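## Task

Finish with the pill organiser resting flat on its base on the table, its Sunday lid swung open to vertical or past it, and every other lid latched closed. The result must hold without the robot supporting anything. Release everything and move the grippers away at the end.

## Robot and tools

Robot: two arms, left_arm and right_arm, each ending in a two-finger gripper. The arm names are labels only and do not match the left or right side of any image. Cameras: cam_high (overhead view), cam_left_wrist and cam_right_wrist, each 504x504 pixels.

Frame: every pose uses one shared scene frame. The origin sits on the table surface midway between the arms, +x points out across the table, +z points up, and left_arm is on the +y side. Positions are in metres. Orientations are quaternions written w first (qw, qx, qy, qz). For each gripper, the fingers extend along its own +z axis and close along its own y axis. The reported end_effector_position is the point between the finger pads, roughly 1 cm short of the tips. Reported hand positions can be somewhat wrong, more so when the arm is far extended.

The row format, used by both motion tools: one flat list of 16 numbers covering both arms, even if only one moves. Entries 1-8 are left_arm: x, y, z, qw, qx, qy, qz, opening. Entries 9-16 are the same eight for right_arm. x, y, z and the quaternion are an absolute gripper pose in the scene frame, not an offset. Opening runs from -1 (closed) to +1 (fully open, 0.094 m). A target more than 0.6 m from the arm's last reported position along any gripper axis is refused. To keep an orientation steady, resend the same quaternion you used before rather than copying the slightly drifted one from the result. For an arm meant to stay still, resend its last reported full pose and the opening it should keep.

Tools:
- execute_actions {"actions": [...], "pictures": bool}. An empty list just returns the current state. One action {"rows": [[16 numbers], ...], "steps": n} plays up to 15 rows, one per control step of 1/30 s, repeating the last row if rows run short; steps is at most 15 (default 15). A wait {"steps": n} with no rows lets up to 300 steps pass, counted from the last result. Only one action or wait per call. A refused call sends nothing.
- move {"target": [16 numbers], "speed": m/s}. Both grippers travel in straight lines to their absolute target poses, finishing together, lasting 0.5 to 10 s (cut short at 10 s). speed is 0.002 to 0.5, default 0.25; turning is capped at twice that value in rad/s. Openings are applied at the start. Paths ignore obstacles and the other arm, and grippers can lag, wander or overshoot the speed, especially near full reach.
- wait {"seconds": 0 to 10}: lets the simulation run with no new command.
- zoom_image {"camera": name, "region": [x0, y0, x1, y1]}: enlarged crop of that camera's latest image, pixel coordinates from the top-left, at most 504 by 504.
- finished_scene {"scene": number}: ends and grades the current scene and moves to the next. Irreversible; call only after the goal holds and the grippers are released and clear.

Motion limits: each step, the commanded pose is clamped to within 70 mm and 16 degrees of the measured pose, then solved by damped inverse kinematics that favours position over orientation. Far targets therefore need several actions; after an action the arm only continues to its last clamped pose. Joint friction may leave the gripper up to about 31 mm from the command, and tiny commands may not move it at all. Elbows never go fully straight. Joint ranges (rad), base to gripper: waist -2.618 to 3.054, shoulder 0 to 3.142, elbow 0 to 3.142, wrist pitch -1.571 to 1.571, wrist yaw -1.571 to 1.571, wrist roll -2.094 to 2.094.

Reading results: the state line shows left_arm | right_arm gripper pose. grip_measured is finger opening on the command scale; the final joint value gives it in metres. Each gripper's reading may be off by about 1 mm. To hold something, command roughly 0.03 below grip_measured; a smaller gap grips more gently. HELD marks steps that the clearance check blocked; a "pose unreachable" line names the arm affected. A "Hand target" line gives the pose the controller is currently steering to. A move result adds a "move:" line with its ending (done, off_target, moving, held, fault), any limits (paced = target clipped; held = some steps blocked, after which the arm may jump faster) and each gripper's distance from target; if only one arm is named, the other finished fine. FAULT or OVER-TEMPERATURE FAULT lines mean an arm stopped. MOTOR HOT appears from 75 °C while holding loads; at 90 °C the arm halts for 10 s, and at 100 °C it goes limp and drops.

Avoid: knocking anything off the table, dropping or slamming objects, fast impacts (contact force grows with speed and with how far past contact the target lies), hard pushes, the arms colliding or pressing on each other, and holding loads long enough to overheat. Loose objects may occasionally get a small nudge from outside, so check the organiser still sits flat before finishing. Make the open lid stand by itself, confirm the other lids are latched, then open the grippers and withdraw.

Each tool is called after "Emit:" in YAML: its name, and indented under it one key for each argument.

## Session

Emit:
execute_actions:
  actions: []

Scene clock: 0.00 s of 4800.00 s.
left_arm: end_effector_position=(+0.3279, +0.1314, +0.1237) grip_measured=+1.000 end_effector_quat_wxyz=(+0.344, +0.689, +0.586, +0.252) | right_arm: end_effector_position=(+0.1252, -0.6666, +0.1351) grip_measured=+1.000 end_effector_quat_wxyz=(-0.202, +0.015, +0.949, -0.242)
Joint positions: left_arm=[-0.455  1.193  0.644 -0.175 -0.277  1.261  0.094] | right_arm=[-0.92   1.53   1.162 -0.998  0.612 -1.026  0.094]
Joint velocities: left_arm=[-0.017 -0.007  0.002 -0.051  0.037 -0.066  0.   ] | right_arm=[-0.012 -0.022  0.002  0.007 -0.066 -0.051  0.   ]
Hand target (left_arm): +0.328, +0.131, +0.124; +0.344, +0.689, +0.586, +0.252
Hand target (right_arm): +0.125, -0.667, +0.135; -0.202, +0.015, +0.949, -0.242

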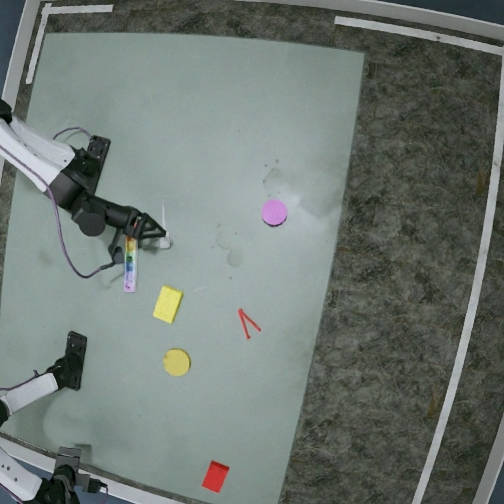

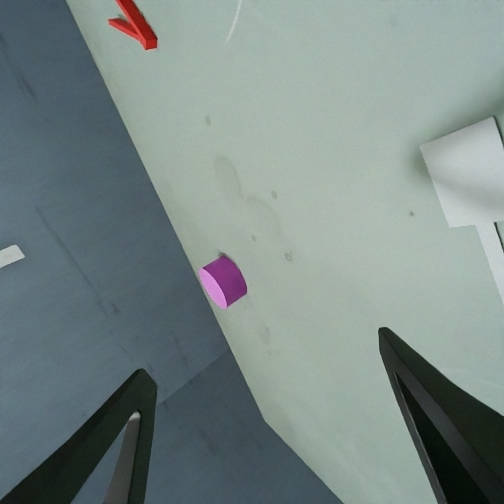

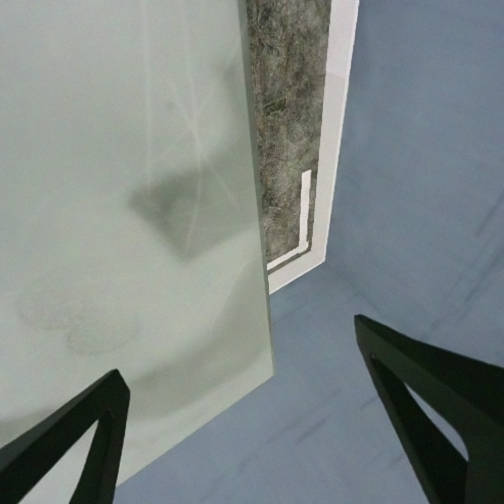

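Emit:
zoom_image:
  camera: "cam_high"
  region: [90, 200, 200, 310]

Region (90, 200, 200, 310) of cam_high's 504x504 image, scaled by 4.582, with more detail than that image has.

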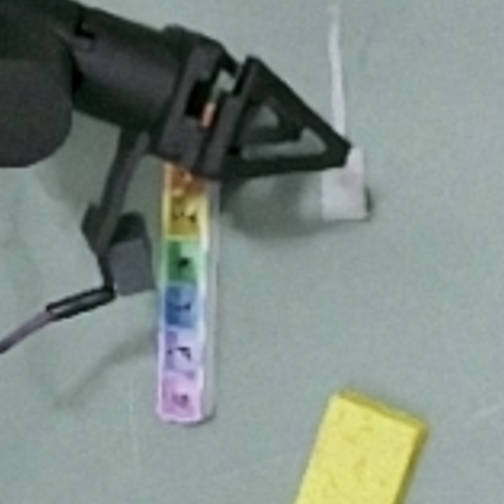

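Emit:
move:
  target: [0.27,0.04,0.26,0,1,0,0,1,0.1252,-0.6666,0.1351,-0.202,0.015,0.949,-0.242,1]
  speed: 0.3

Scene clock: 33.73 s of 4800.00 s.
left_arm: end_effector_position=(+0.2719, +0.0415, +0.2627) grip_measured=+1.000 end_effector_quat_wxyz=(+0.091, +0.981, +0.129, +0.112) | right_arm: end_effector_position=(+0.1252, -0.6666, +0.1351) grip_measured=+1.000 end_effector_quat_wxyz=(-0.202, +0.015, +0.949, -0.242)
Joint positions: left_arm=[-0.657  1.737  2.014 -1.566 -0.068  2.093  0.094] | right_arm=[-0.92   1.53   1.162 -0.998  0.612 -1.026  0.094]
Joint velocities: left_arm=[ 0.012 -0.002  0.002  0.037 -0.095 -0.022  0.   ] | right_arm=[ 0.007 -0.002  0.007 -0.051 -0.007 -0.037  0.   ]
Hand target (left_arm): +0.269, +0.042, +0.263; +0.082, +0.983, +0.120, +0.113
Hand target (right_arm): +0.125, -0.667, +0.135; -0.202, +0.015, +0.949, -0.242
Off the commanded pose (left_arm): 0.004 m, 22 deg; orientation clipped at the last step of the last action.
Off the commanded pose (right_arm): 0.000 m, 0 deg.
joint sent to its limit (left arm) — the command would take joint 4 (wrist pitch) past its lower limit and joint 6 (wrist roll) past its upper limit, so those joints were sent only as far as their limits.
After step 90, 27.60 s passed at rest.
move: off_target (left_arm); limits=paced

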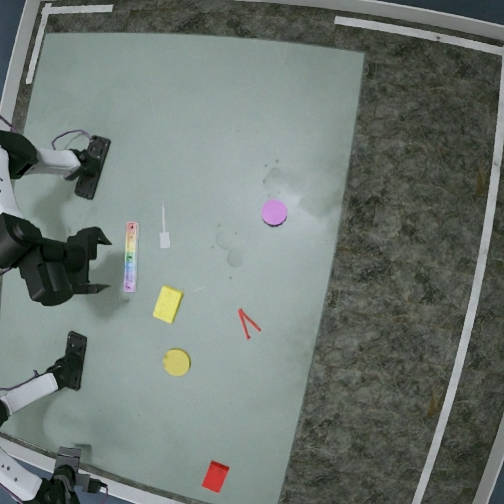

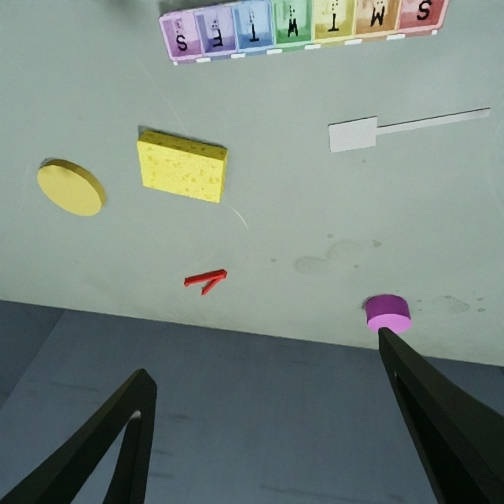

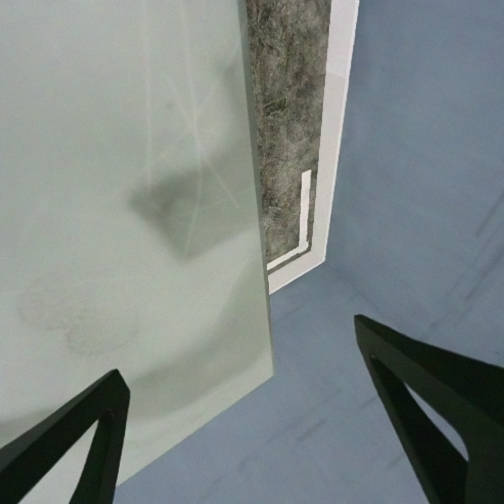

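Emit:
zoom_image:
  camera: "cam_left_wrist"
  region: [150, 0, 460, 90]

Emit:
zoom_image:
  camera: "cam_high"
  region: [90, 210, 180, 300]

Region (150, 0, 460, 90) of cam_left_wrist's 504x504 image, scaled by 1.626, with more detail than that image has; it fills the top 146 rows of this view, and the rest is white.

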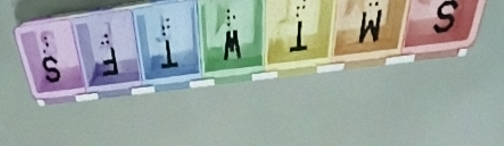

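Region (90, 210, 180, 300) of cam_high's 504x504 image, scaled by 5.600, with more detail than that image has.

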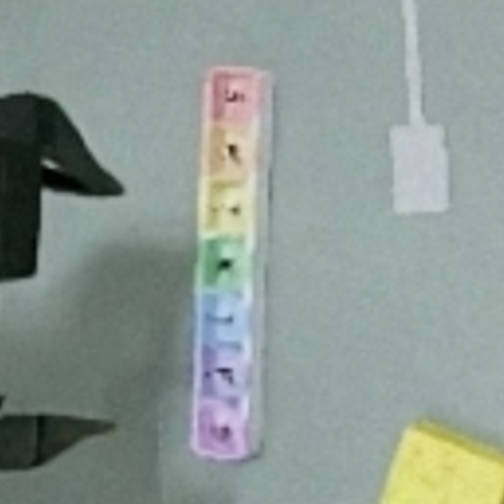

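Emit:
move:
  target: [0.168,0.035,0.13,0,0.656,0.755,0,1,0.1252,-0.6666,0.1351,-0.202,0.015,0.949,-0.242,1]
  speed: 0.3

Scene clock: 95.50 s of 4800.00 s.
left_arm: end_effector_position=(+0.1746, +0.0355, +0.1329) grip_measured=+1.000 end_effector_quat_wxyz=(-0.003, +0.654, +0.756, +0.006) | right_arm: end_effector_position=(+0.1252, -0.6666, +0.1351) grip_measured=+1.000 end_effector_quat_wxyz=(-0.202, +0.015, +0.949, -0.242)
Joint positions: left_arm=[-0.876  1.662  1.431 -1.349 -0.01   0.41   0.094] | right_arm=[-0.92   1.53   1.162 -0.998  0.612 -1.026  0.094]
Joint velocities: left_arm=[-0.012 -0.017 -0.012  0.051 -0.022  0.007  0.   ] | right_arm=[-0.012  0.002  0.012  0.007 -0.007 -0.022  0.   ]
Hand target (left_arm): +0.169, +0.036, +0.131; -0.001, +0.655, +0.756, +0.001
Hand target (right_arm): +0.125, -0.667, +0.135; -0.202, +0.015, +0.949, -0.242
Off the commanded pose (left_arm): 0.007 m, 1 deg.
Off the commanded pose (right_arm): 0.000 m, 0 deg.
After step 90, 55.67 s passed at rest.
move: done

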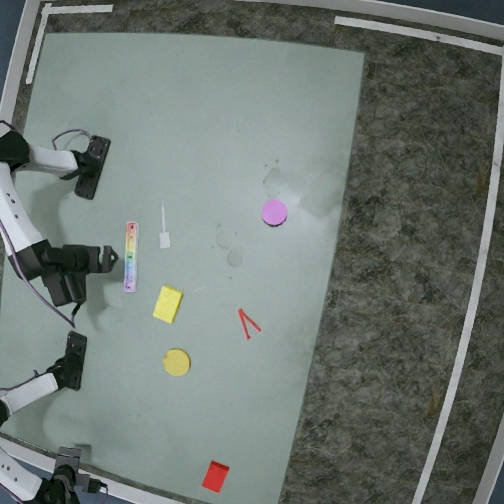

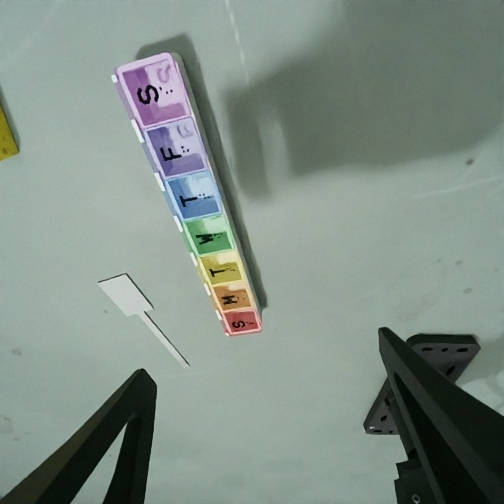

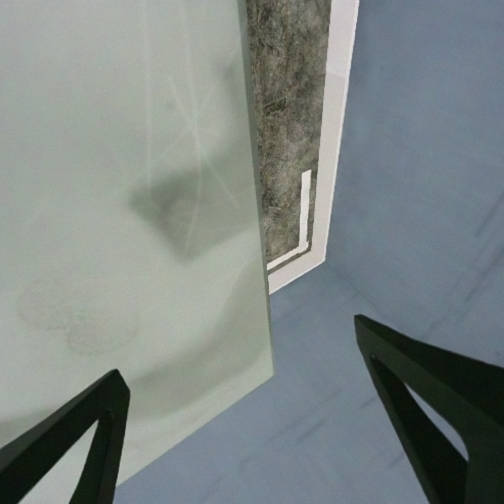

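Emit:
move:
  target: [0.188,0.035,0.07,0,0.656,0.755,0,1,0.1252,-0.6666,0.1351,-0.202,0.015,0.949,-0.242,1]
  speed: 0.2

Scene clock: 106.50 s of 4800.00 s.
left_arm: end_effector_position=(+0.1885, +0.0312, +0.0834) grip_measured=+1.000 end_effector_quat_wxyz=(+0.017, +0.657, +0.754, -0.000) | right_arm: end_effector_position=(+0.1252, -0.6666, +0.1351) grip_measured=+1.000 end_effector_quat_wxyz=(-0.202, +0.015, +0.949, -0.242)
Joint positions: left_arm=[-0.843  1.682  1.255 -1.111 -0.008  0.449  0.094] | right_arm=[-0.92   1.53   1.162 -0.998  0.612 -1.026  0.094]
Joint velocities: left_arm=[-0.012  0.012 -0.002 -0.007 -0.037  0.037  0.   ] | right_arm=[-0.027  0.007 -0.007 -0.066  0.051 -0.066  0.   ]
Hand target (left_arm): +0.188, +0.035, +0.071; +0.000, +0.656, +0.755, -0.001
Hand target (right_arm): +0.125, -0.667, +0.135; -0.202, +0.015, +0.949, -0.242
Off the commanded pose (left_arm): 0.014 m, 2 deg.
Off the commanded pose (right_arm): 0.000 m, 0 deg.
After step 90, 6.97 s passed at rest.
move: off_target (left_arm)

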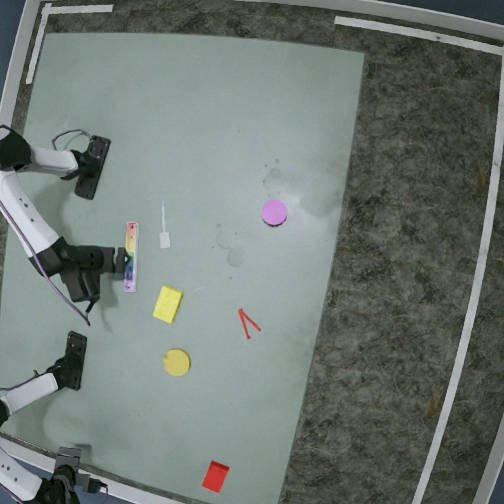

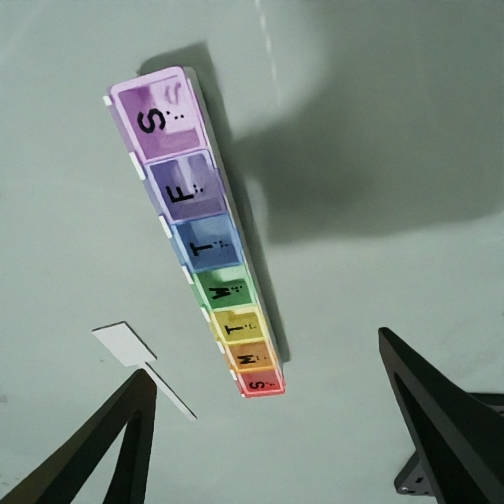

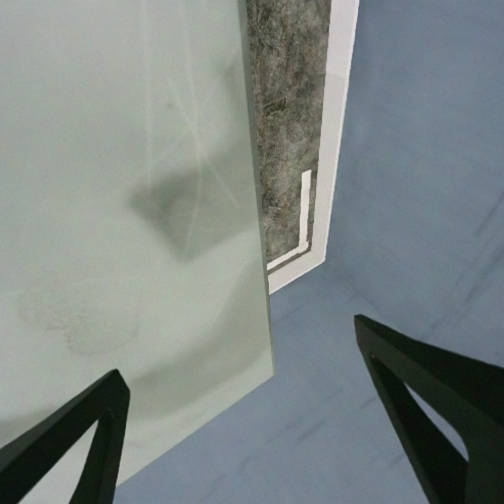

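Emit:
move:
  target: [0.188,0.035,0.042,0,0.656,0.755,0,1,0.1252,-0.6666,0.1351,-0.202,0.015,0.949,-0.242,1]
  speed: 0.1

Scene clock: 112.57 s of 4800.00 s.
left_arm: end_effector_position=(+0.1892, +0.0301, +0.0552) grip_measured=+1.000 end_effector_quat_wxyz=(+0.016, +0.657, +0.754, -0.000) | right_arm: end_effector_position=(+0.1252, -0.6666, +0.1351) grip_measured=+1.000 end_effector_quat_wxyz=(-0.202, +0.015, +0.949, -0.242)
Joint positions: left_arm=[-0.843  1.714  1.176 -1.001 -0.008  0.45   0.094] | right_arm=[-0.92   1.53   1.162 -0.998  0.612 -1.026  0.094]
Joint velocities: left_arm=[-0.017  0.007 -0.007  0.022 -0.051 -0.022  0.   ] | right_arm=[ 0.002 -0.007  0.007 -0.051  0.007  0.022  0.   ]
Hand target (left_arm): +0.188, +0.035, +0.043; -0.000, +0.656, +0.755, -0.000
Hand target (right_arm): +0.125, -0.667, +0.135; -0.202, +0.015, +0.949, -0.242
Off the commanded pose (left_arm): 0.014 m, 2 deg.
Off the commanded pose (right_arm): 0.000 m, 0 deg.
After step 90, 2.10 s passed at rest.
move: off_target (left_arm)

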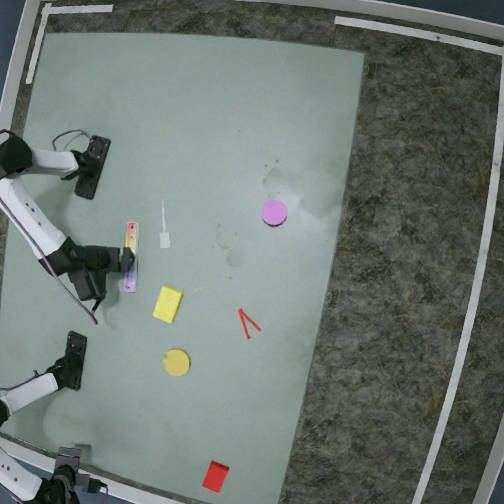

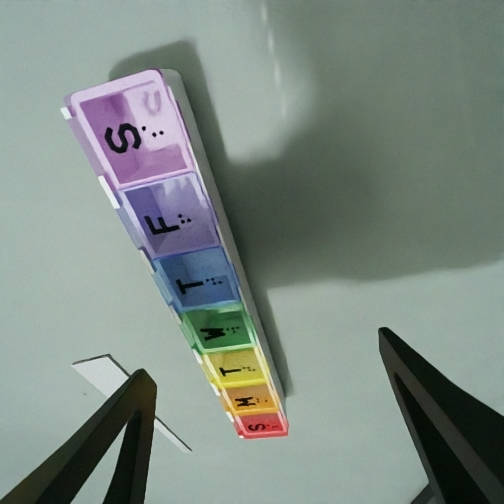

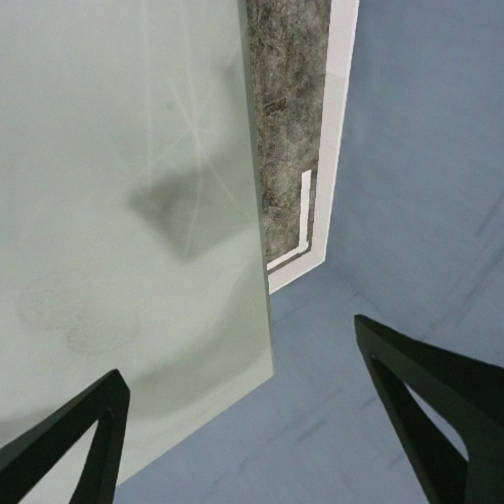

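Emit:
zoom_image:
  camera: "cam_left_wrist"
  region: [50, 50, 330, 450]

Region (50, 50, 330, 450) of cam_left_wrist's 504x504 image, scaled by 1.260, with more detail than that image has; it fills the left 353 columns of this view, and the rest is white.

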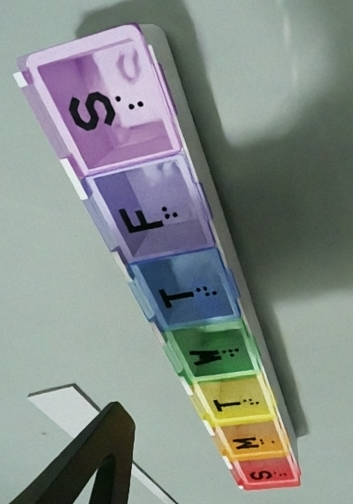

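Emit:
move:
  target: [0.208,0.035,0.04,0,0.656,0.755,0,1,0.1252,-0.6666,0.1351,-0.202,0.015,0.949,-0.242,1]
  speed: 0.1

Scene clock: 140.07 s of 4800.00 s.
left_arm: end_effector_position=(+0.2013, +0.0413, +0.0425) grip_measured=+1.000 end_effector_quat_wxyz=(-0.004, +0.655, +0.755, +0.005) | right_arm: end_effector_position=(+0.1252, -0.6666, +0.1351) grip_measured=+1.000 end_effector_quat_wxyz=(-0.202, +0.015, +0.949, -0.242)
Joint positions: left_arm=[-0.79   1.758  1.176 -0.998 -0.008  0.5    0.094] | right_arm=[-0.92   1.53   1.162 -0.998  0.612 -1.026  0.094]
Joint velocities: left_arm=[-0.002 -0.017  0.002  0.022  0.007 -0.007  0.   ] | right_arm=[ 0.027 -0.002 -0.002  0.007 -0.022  0.022  0.   ]
Hand target (left_arm): +0.208, +0.035, +0.040; +0.000, +0.656, +0.755, -0.001
Hand target (right_arm): +0.125, -0.667, +0.135; -0.202, +0.015, +0.949, -0.242
Off the commanded pose (left_arm): 0.010 m, 1 deg.
Off the commanded pose (right_arm): 0.000 m, 0 deg.
After step 90, 23.73 s passed at rest.
move: done

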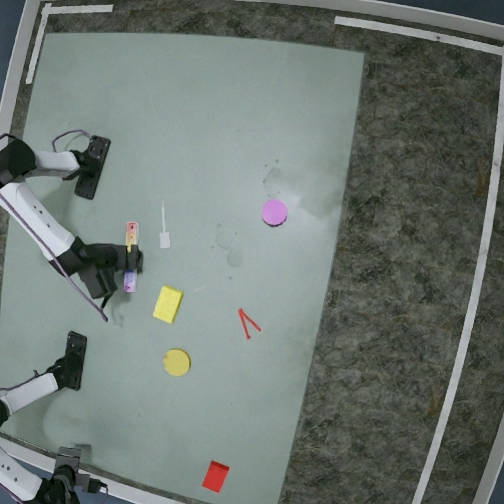

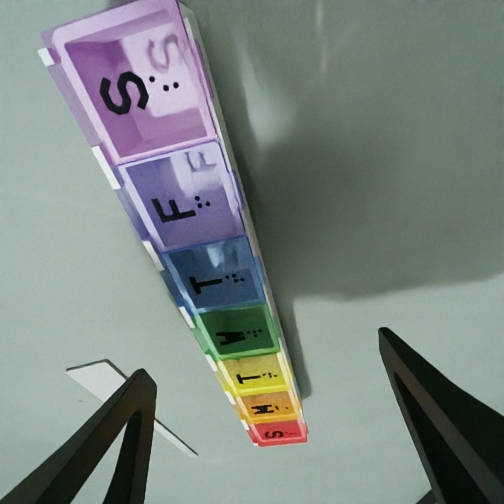

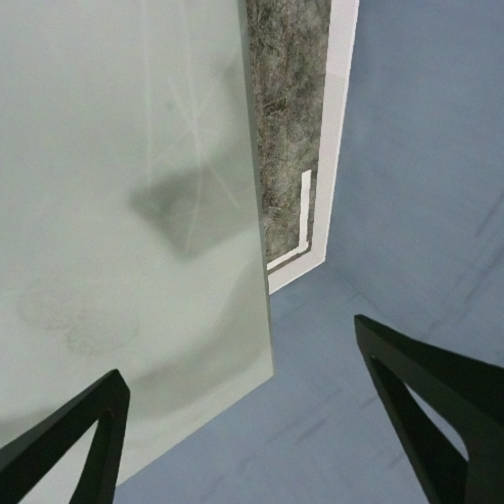

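Emit:
move:
  target: [0.212,0.035,0.012,0,0.656,0.755,0,1,0.1252,-0.6666,0.1351,-0.202,0.015,0.949,-0.242,1]
  speed: 0.08

Scene clock: 144.97 s of 4800.00 s.
left_arm: end_effector_position=(+0.2142, +0.0289, +0.0259) grip_measured=+1.000 end_effector_quat_wxyz=(+0.017, +0.657, +0.754, +0.000) | right_arm: end_effector_position=(+0.1252, -0.6666, +0.1351) grip_measured=+1.000 end_effector_quat_wxyz=(-0.202, +0.015, +0.949, -0.242)
Joint positions: left_arm=[-0.78   1.807  1.165 -0.895 -0.007  0.512  0.094] | right_arm=[-0.92   1.53   1.162 -0.998  0.612 -1.026  0.094]
Joint velocities: left_arm=[-0.012  0.002 -0.017  0.022 -0.007  0.007  0.   ] | right_arm=[ 0.002 -0.017 -0.012 -0.037  0.037 -0.007  0.   ]
Hand target (left_arm): +0.212, +0.035, +0.013; -0.000, +0.656, +0.755, -0.000
Hand target (right_arm): +0.125, -0.667, +0.135; -0.202, +0.015, +0.949, -0.242
Off the commanded pose (left_arm): 0.015 m, 2 deg.
Off the commanded pose (right_arm): 0.000 m, 0 deg.
After step 90, 0.97 s passed at rest.
move: off_target (left_arm)

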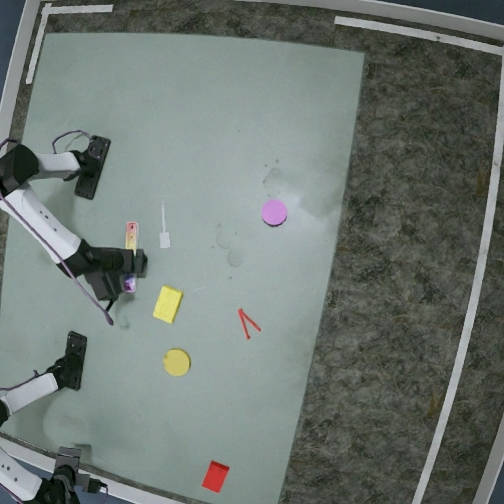

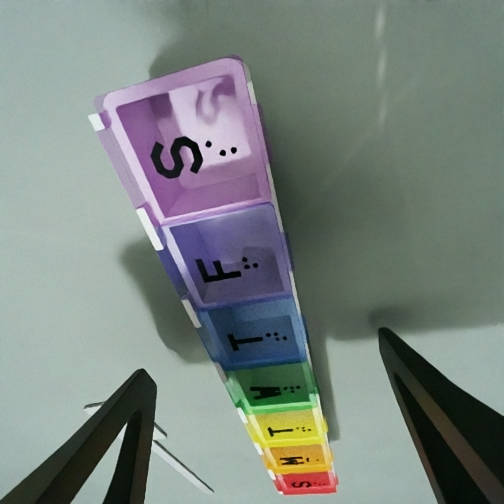

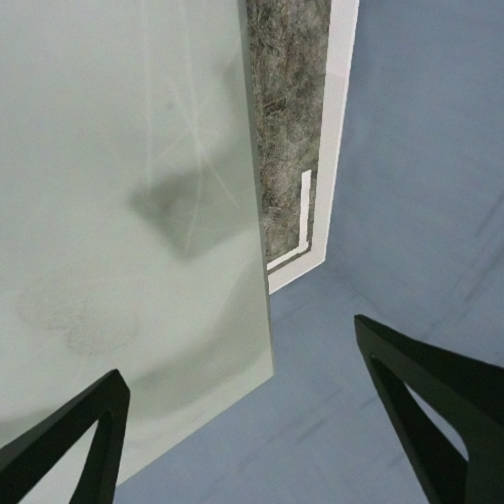

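Emit:
execute_actions:
  actions:
    - {"rows":[[0.212,0.035,0.008,0,0.656,0.755,0,-0.1,0.1252,-0.6666,0.1351,-0.202,0.015,0.949,-0.242,1]],"steps":15}

Emit:
execute_actions:
  actions:
    - {"rows":[[0.212,0.035,0.008,0,0.656,0.755,0,-0.45,0.1252,-0.6666,0.1351,-0.202,0.015,0.949,-0.242,1]],"steps":15}

Scene clock: 151.37 s of 4800.00 s.
left_arm: end_effector_position=(+0.2165, +0.0259, +0.0261) grip_measured=-0.097 end_effector_quat_wxyz=(+0.025, +0.657, +0.754, -0.001) | right_arm: end_effector_position=(+0.1252, -0.6666, +0.1351) grip_measured=+1.000 end_effector_quat_wxyz=(-0.202, +0.015, +0.949, -0.242)
Joint positions: left_arm=[-0.78   1.807  1.165 -0.88  -0.007  0.513  0.042] | right_arm=[-0.92   1.53   1.162 -0.998  0.612 -1.026  0.094]
Joint velocities: left_arm=[-0.012 -0.002 -0.002 -0.007 -0.007 -0.051  0.   ] | right_arm=[-0.017 -0.002 -0.007 -0.022  0.007 -0.066  0.   ]
Hand target (left_arm): +0.211, +0.035, +0.009; -0.000, +0.656, +0.755, -0.000
Hand target (right_arm): +0.125, -0.667, +0.135; -0.202, +0.015, +0.949, -0.242
Off the commanded pose (left_arm): 0.021 m, 3 deg.
Off the commanded pose (right_arm): 0.000 m, 0 deg.
Steps of this call (steps 1 to 90: nothing new was sent; then 2.90 s passed at rest; steps 91 to 105: all 15 steps of this action). Readings (end_effector_position):
91: left_arm (+0.2147, +0.0283, +0.0259) | right_arm (+0.1252, -0.6666, +0.1351)
92: left_arm (+0.2150, +0.0278, +0.0259) | right_arm (+0.1252, -0.6666, +0.1351)
94: left_arm (+0.2157, +0.0270, +0.0260) | right_arm (+0.1252, -0.6666, +0.1351)
98: left_arm (+0.2162, +0.0263, +0.0260) | right_arm (+0.1252, -0.6666, +0.1351)
105: the state above

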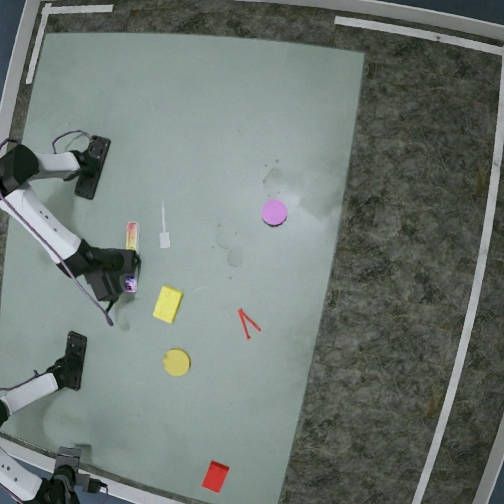

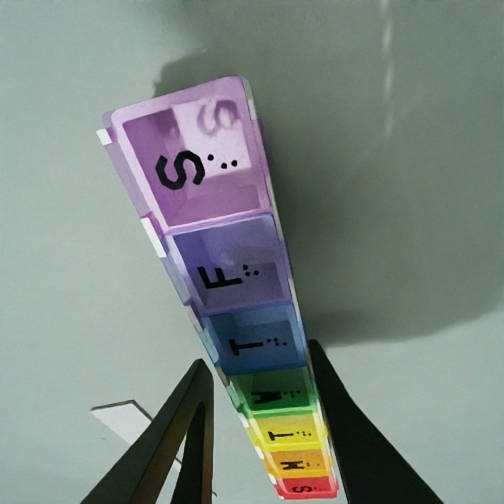

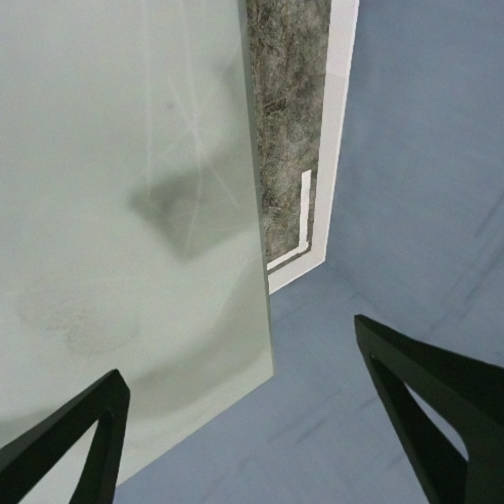

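Scene clock: 151.87 s of 4800.00 s.
left_arm: end_effector_position=(+0.2165, +0.0257, +0.0261) grip_measured=-0.312 end_effector_quat_wxyz=(+0.025, +0.657, +0.754, -0.002) | right_arm: end_effector_position=(+0.1252, -0.6666, +0.1351) grip_measured=+1.000 end_effector_quat_wxyz=(-0.202, +0.015, +0.949, -0.242)
Joint positions: left_arm=[-0.78   1.807  1.165 -0.879 -0.007  0.513  0.032] | right_arm=[-0.92   1.53   1.162 -0.998  0.612 -1.026  0.094]
Joint velocities: left_arm=[ 0.007  0.002 -0.012 -0.051 -0.022  0.022 -0.   ] | right_arm=[-0.007 -0.002 -0.007  0.051  0.037 -0.007  0.   ]
Hand target (left_arm): +0.211, +0.035, +0.009; +0.000, +0.655, +0.755, -0.000
Hand target (right_arm): +0.125, -0.667, +0.135; -0.202, +0.015, +0.949, -0.242
Off the commanded pose (left_arm): 0.021 m, 3 deg.
Off the commanded pose (right_arm): 0.000 m, 0 deg.
Steps of this call (steps 1 to 15: all 15 steps of this action). Readings (end_effector_position):
1: left_arm (+0.2165, +0.0257, +0.0261) | right_arm (+0.1252, -0.6666, +0.1351)
2: left_arm (+0.2165, +0.0257, +0.0261) | right_arm (+0.1252, -0.6666, +0.1351)
4: left_arm (+0.2165, +0.0257, +0.0261) | right_arm (+0.1252, -0.6666, +0.1351)
8: left_arm (+0.2165, +0.0257, +0.0261) | right_arm (+0.1252, -0.6666, +0.1351)
15: the state above

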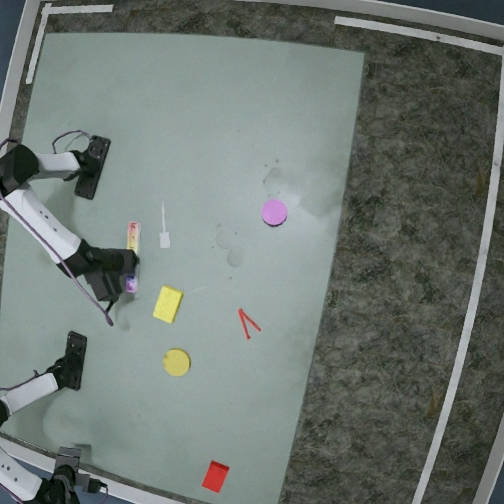

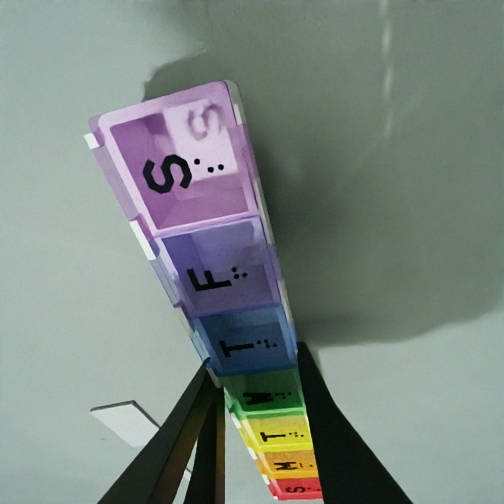

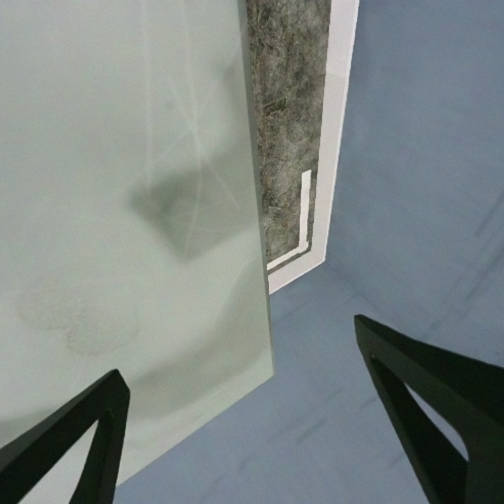

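Emit:
move:
  target: [0.2165,0.026,0.085,0,0.656,0.755,0,-0.35,0.1252,-0.6666,0.1351,-0.202,0.015,0.949,-0.242,1]
  speed: 0.15

Emit:
move:
  target: [0.42,0.09,0.085,0,0.766,0.643,0,-0.35,0.1252,-0.6666,0.1351,-0.202,0.015,0.949,-0.242,1]
  speed: 0.2

Scene clock: 163.33 s of 4800.00 s.
left_arm: end_effector_position=(+0.2167, +0.0254, +0.0780) grip_measured=-0.312 end_effector_quat_wxyz=(-0.001, +0.657, +0.754, +0.004) | right_arm: end_effector_position=(+0.1252, -0.6666, +0.1351) grip_measured=+1.000 end_effector_quat_wxyz=(-0.202, +0.015, +0.949, -0.242)
Joint positions: left_arm=[-0.78   1.799  1.372 -1.148 -0.007  0.513  0.032] | right_arm=[-0.92   1.53   1.162 -0.998  0.612 -1.026  0.094]
Joint velocities: left_arm=[-0.007 -0.002  0.002 -0.037 -0.066 -0.037 -0.001] | right_arm=[-0.002 -0.002 -0.002 -0.007  0.022 -0.022  0.   ]
Hand target (left_arm): +0.216, +0.026, +0.085; +0.000, +0.656, +0.755, -0.000
Hand target (right_arm): +0.125, -0.667, +0.135; -0.202, +0.015, +0.949, -0.242
Off the commanded pose (left_arm): 0.007 m, 0 deg.
Off the commanded pose (right_arm): 0.000 m, 0 deg.
After step 90, 7.40 s passed at rest.
move: done

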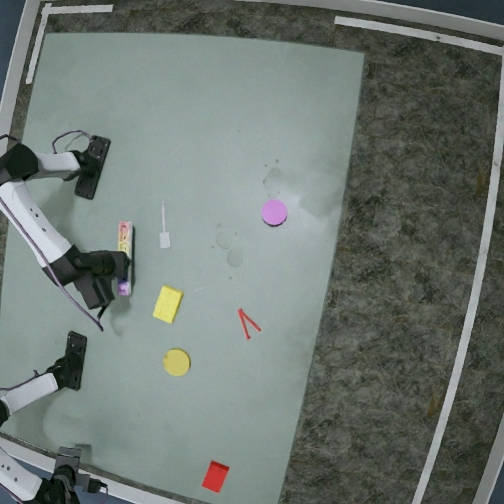

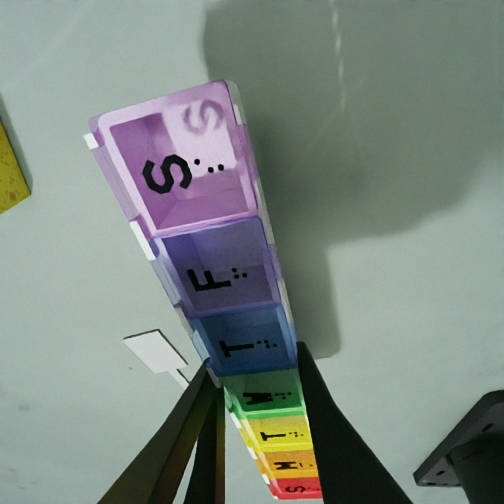

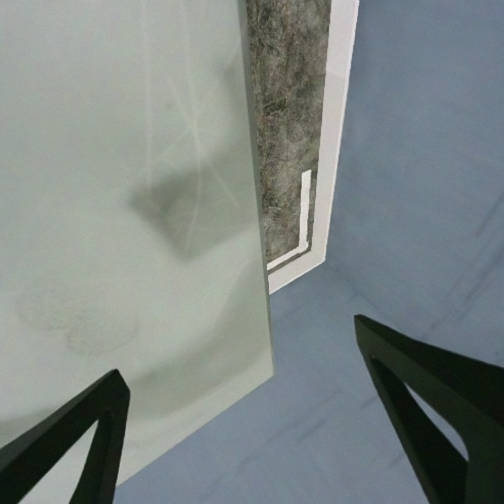

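Scene clock: 165.17 s of 4800.00 s.
left_arm: end_effector_position=(+0.4206, +0.0887, +0.0959) grip_measured=-0.312 end_effector_quat_wxyz=(+0.019, +0.763, +0.646, +0.007) | right_arm: end_effector_position=(+0.1252, -0.6666, +0.1351) grip_measured=+1.000 end_effector_quat_wxyz=(-0.202, +0.015, +0.949, -0.242)
Joint positions: left_arm=[-0.312  2.254  2.106 -1.384  0.002  1.285  0.032] | right_arm=[-0.92   1.53   1.162 -0.998  0.612 -1.026  0.094]
Joint velocities: left_arm=[-0.002  0.002  0.002  0.007  0.022  0.037 -0.   ] | right_arm=[-0.002  0.012 -0.007  0.095  0.007 -0.022  0.   ]
Hand target (left_arm): +0.419, +0.089, +0.086; +0.004, +0.766, +0.643, -0.003
Hand target (right_arm): +0.125, -0.667, +0.135; -0.202, +0.015, +0.949, -0.242
Off the commanded pose (left_arm): 0.011 m, 2 deg.
Off the commanded pose (right_arm): 0.000 m, 0 deg.
move: off_target (left_arm)

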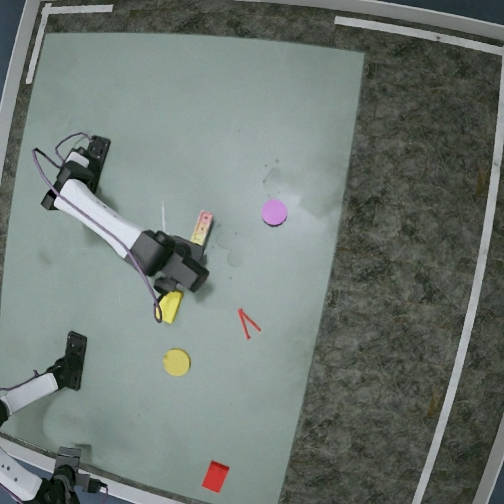

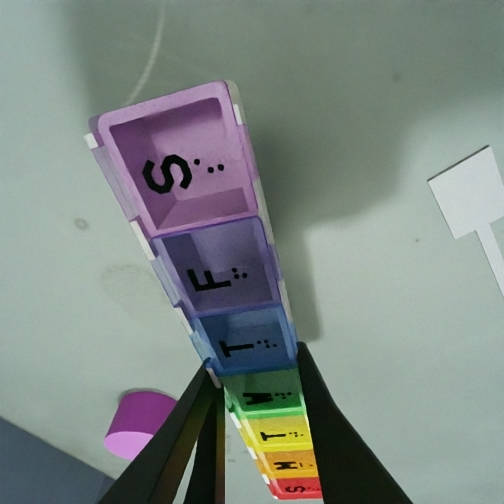

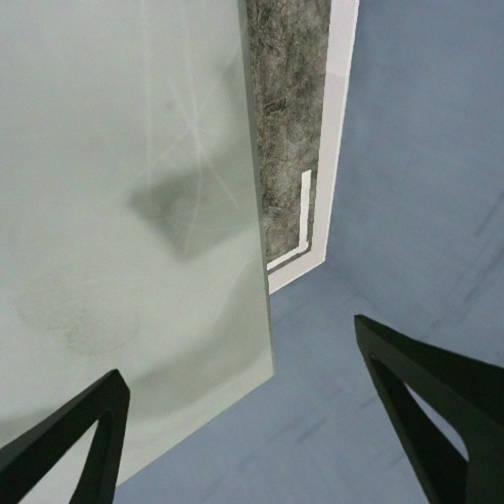

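Emit:
move:
  target: [0.42,0.09,0.016,0,0.766,0.643,0,-0.35,0.1252,-0.6666,0.1351,-0.202,0.015,0.949,-0.242,1]
  speed: 0.06

Scene clock: 171.10 s of 4800.00 s.
left_arm: end_effector_position=(+0.4230, +0.0875, +0.0330) grip_measured=-0.312 end_effector_quat_wxyz=(+0.014, +0.764, +0.645, +0.005) | right_arm: end_effector_position=(+0.1252, -0.6666, +0.1351) grip_measured=+1.000 end_effector_quat_wxyz=(-0.202, +0.015, +0.949, -0.242)
Joint positions: left_arm=[-0.312  2.285  1.909 -1.165  0.002  1.286  0.032] | right_arm=[-0.92   1.53   1.162 -0.998  0.612 -1.026  0.094]
Joint velocities: left_arm=[ 0.012 -0.007  0.017  0.022 -0.007 -0.007 -0.   ] | right_arm=[-0.022 -0.007  0.002 -0.022  0.037  0.007  0.   ]
Hand target (left_arm): +0.420, +0.090, +0.017; -0.000, +0.766, +0.643, -0.000
Hand target (right_arm): +0.125, -0.667, +0.135; -0.202, +0.015, +0.949, -0.242
Off the commanded pose (left_arm): 0.017 m, 2 deg.
Off the commanded pose (right_arm): 0.000 m, 0 deg.
After step 90, 1.20 s passed at rest.
move: off_target (left_arm)

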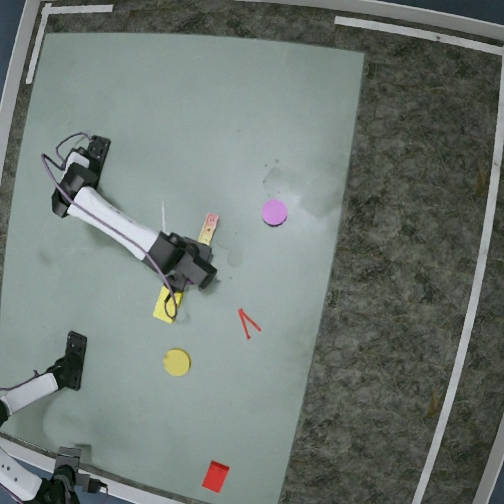

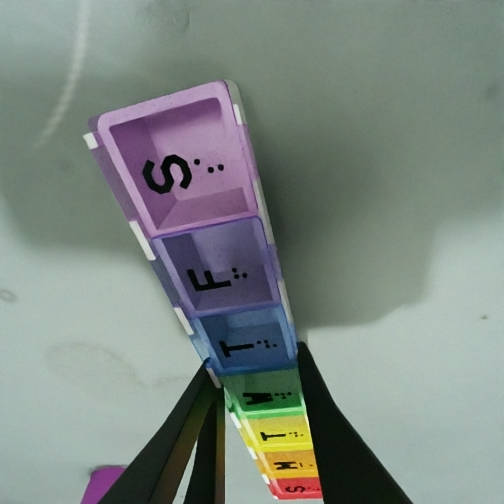

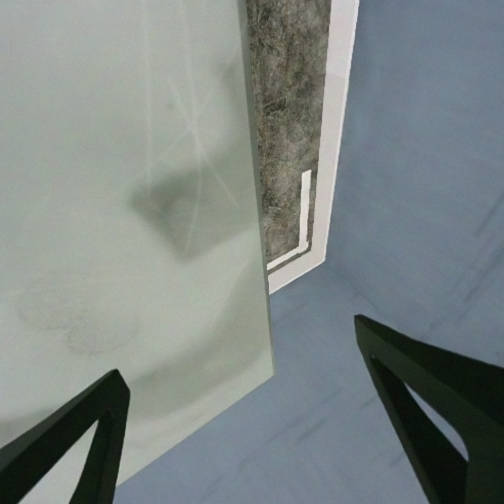

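Emit:
move:
  target: [0.42,0.09,0.006,0,0.766,0.643,0,-0.35,0.1252,-0.6666,0.1351,-0.202,0.015,0.949,-0.242,1]
  speed: 0.04

Scene clock: 183.97 s of 4800.00 s.
left_arm: end_effector_position=(+0.4252, +0.0864, +0.0289) grip_measured=-0.312 end_effector_quat_wxyz=(+0.020, +0.764, +0.645, +0.008) | right_arm: end_effector_position=(+0.1252, -0.6666, +0.1351) grip_measured=+1.000 end_effector_quat_wxyz=(-0.202, +0.015, +0.949, -0.242)
Joint positions: left_arm=[-0.312  2.285  1.892 -1.135  0.002  1.287  0.032] | right_arm=[-0.92   1.53   1.162 -0.998  0.612 -1.026  0.094]
Joint velocities: left_arm=[-0.002 -0.012  0.007  0.007  0.007  0.051 -0.   ] | right_arm=[ 0.022 -0.017  0.012 -0.007 -0.066 -0.037  0.   ]
Hand target (left_arm): +0.419, +0.090, +0.007; -0.000, +0.766, +0.643, -0.000
Hand target (right_arm): +0.125, -0.667, +0.135; -0.202, +0.015, +0.949, -0.242
Off the commanded pose (left_arm): 0.024 m, 2 deg.
Off the commanded pose (right_arm): 0.000 m, 0 deg.
After step 90, 8.93 s passed at rest.
move: off_target (left_arm)

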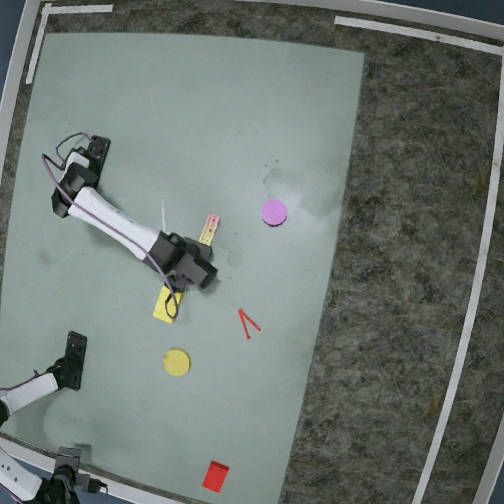

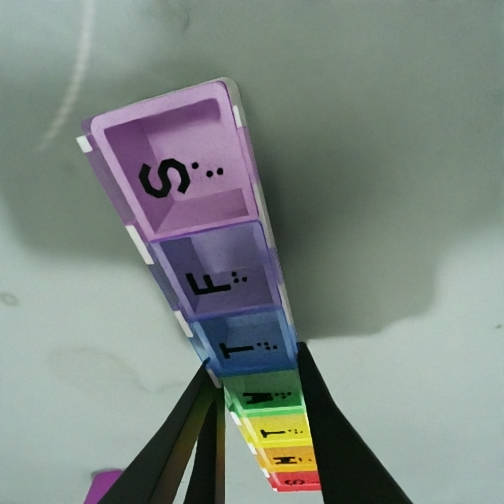

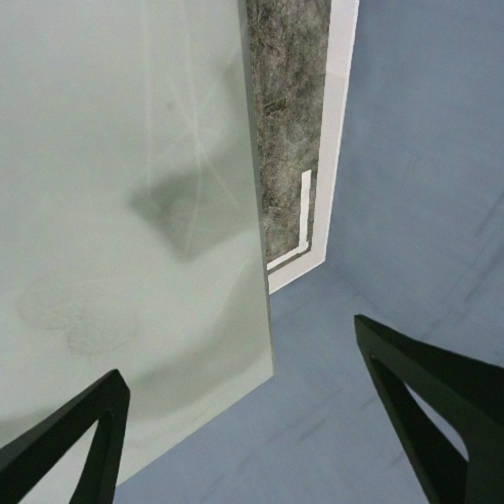

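Emit:
execute_actions:
  actions:
    - {"rows":[[0.425,0.087,0.025,0,0.766,0.643,0,0.3,0.1252,-0.6666,0.1351,-0.202,0.015,0.949,-0.242,1]],"steps":15}
  pictures: false

Emit:
move:
  target: [0.415,0.087,0.12,0,0.766,0.643,0,0.3,0.1252,-0.6666,0.1351,-0.202,0.015,0.949,-0.242,1]
  speed: 0.25

Emit:
move:
  target: [0.30,0.15,0.11,0.572,0.071,0.816,-0.05,-0.9,0.1252,-0.6666,0.1351,-0.202,0.015,0.949,-0.242,1]
  speed: 0.25

Scene clock: 199.93 s of 4800.00 s.
left_arm: end_effector_position=(+0.4281, +0.0850, +0.0366) grip_measured=+0.298 end_effector_quat_wxyz=(+0.019, +0.764, +0.645, +0.007) | right_arm: end_effector_position=(+0.1252, -0.6666, +0.1351) grip_measured=+1.000 end_effector_quat_wxyz=(-0.202, +0.015, +0.949, -0.242)
Joint positions: left_arm=[-0.312  2.296  1.942 -1.175  0.002  1.287  0.061] | right_arm=[-0.92   1.53   1.162 -0.998  0.612 -1.026  0.094]
Joint velocities: left_arm=[ 0.022  0.017 -0.017 -0.007 -0.022 -0.081  0.001] | right_arm=[ 0.007 -0.002 -0.012 -0.037 -0.081  0.037  0.   ]
Hand target (left_arm): +0.425, +0.087, +0.026; +0.001, +0.766, +0.643, +0.000
Hand target (right_arm): +0.125, -0.667, +0.135; -0.202, +0.015, +0.949, -0.242
Off the commanded pose (left_arm): 0.012 m, 2 deg.
Off the commanded pose (right_arm): 0.000 m, 0 deg.
Steps of this call (steps 1 to 90: nothing new was sent; then 12.47 s passed at rest; steps 91 to 105: all 15 steps of this action). Readings (end_effector_position):
91: left_arm (+0.4254, +0.0863, +0.0301) | right_arm (+0.1252, -0.6666, +0.1351)
92: left_arm (+0.4264, +0.0858, +0.0312) | right_arm (+0.1252, -0.6666, +0.1351)
94: left_arm (+0.4293, +0.0844, +0.0339) | right_arm (+0.1252, -0.6666, +0.1351)
98: left_arm (+0.4301, +0.0840, +0.0367) | right_arm (+0.1252, -0.6666, +0.1351)
105: the state above

Scene clock: 201.30 s of 4800.00 s.
left_arm: end_effector_position=(+0.4187, +0.0896, +0.1239) grip_measured=+0.298 end_effector_quat_wxyz=(+0.011, +0.764, +0.645, +0.004) | right_arm: end_effector_position=(+0.1252, -0.6666, +0.1351) grip_measured=+1.000 end_effector_quat_wxyz=(-0.202, +0.015, +0.949, -0.242)
Joint positions: left_arm=[-0.312  2.29   2.281 -1.537  0.002  1.287  0.061] | right_arm=[-0.92   1.53   1.162 -0.998  0.612 -1.026  0.094]
Joint velocities: left_arm=[-0.002 -0.007 -0.002 -0.007 -0.051 -0.037 -0.001] | right_arm=[ 0.002 -0.017  0.002 -0.022  0.022 -0.007  0.   ]
Hand target (left_arm): +0.415, +0.087, +0.120; +0.000, +0.766, +0.643, +0.000
Hand target (right_arm): +0.125, -0.667, +0.135; -0.202, +0.015, +0.949, -0.242
Off the commanded pose (left_arm): 0.006 m, 1 deg.
Off the commanded pose (right_arm): 0.000 m, 0 deg.
move: done

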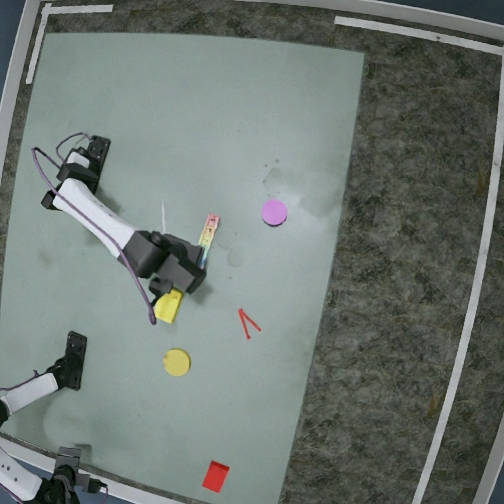

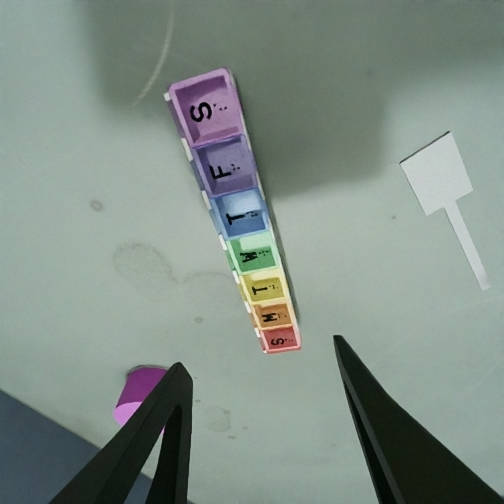

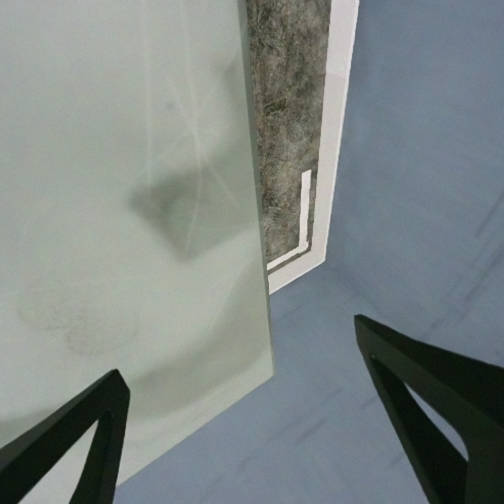

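Scene clock: 205.80 s of 4800.00 s.
left_arm: end_effector_position=(+0.3081, +0.1464, +0.1129) grip_measured=-0.898 end_effector_quat_wxyz=(+0.580, +0.076, +0.810, -0.049) | right_arm: end_effector_position=(+0.1252, -0.6666, +0.1351) grip_measured=+1.000 end_effector_quat_wxyz=(-0.202, +0.015, +0.949, -0.242)
Joint positions: left_arm=[-0.56   1.102  0.207  0.521 -0.491 -0.174  0.005] | right_arm=[-0.92   1.53   1.162 -0.998  0.612 -1.026  0.094]
Joint velocities: left_arm=[ 0.012 -0.002  0.007 -0.051 -0.051  0.095  0.   ] | right_arm=[ 0.002 -0.002  0.012 -0.022  0.037  0.051  0.   ]
Hand target (left_arm): +0.303, +0.149, +0.103; +0.573, +0.078, +0.814, -0.045
Hand target (right_arm): +0.125, -0.667, +0.135; -0.202, +0.015, +0.949, -0.242
Off the commanded pose (left_arm): 0.009 m, 1 deg.
Off the commanded pose (right_arm): 0.000 m, 0 deg.
move: done

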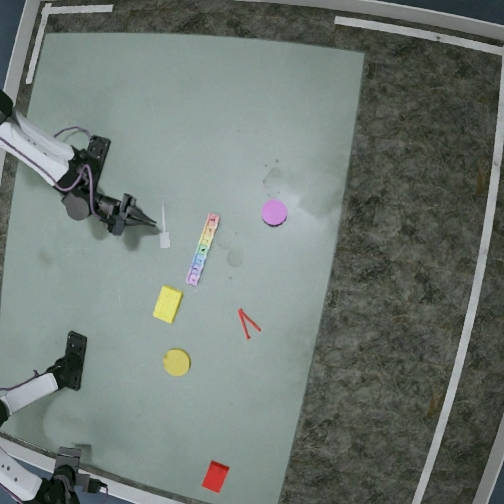

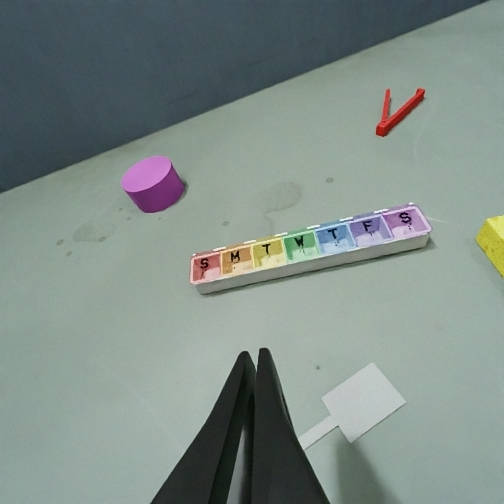

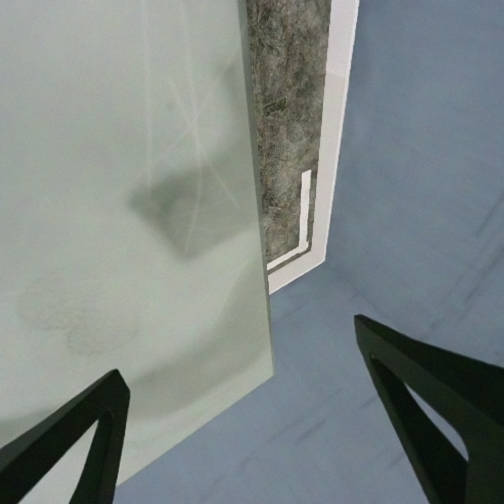

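Emit:
zoom_image:
  camera: "cam_left_wrist"
  region: [180, 190, 440, 310]

Region (180, 190, 440, 310) of cam_left_wrist's 504x504 image, scaled by 1.938, with more detail than that image has; it fills the top 233 rows of this view, and the rest is white.

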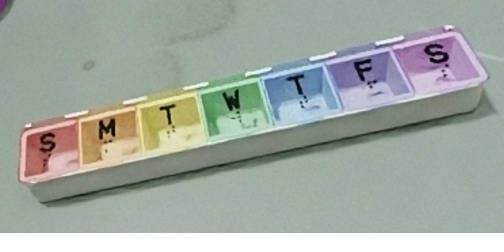

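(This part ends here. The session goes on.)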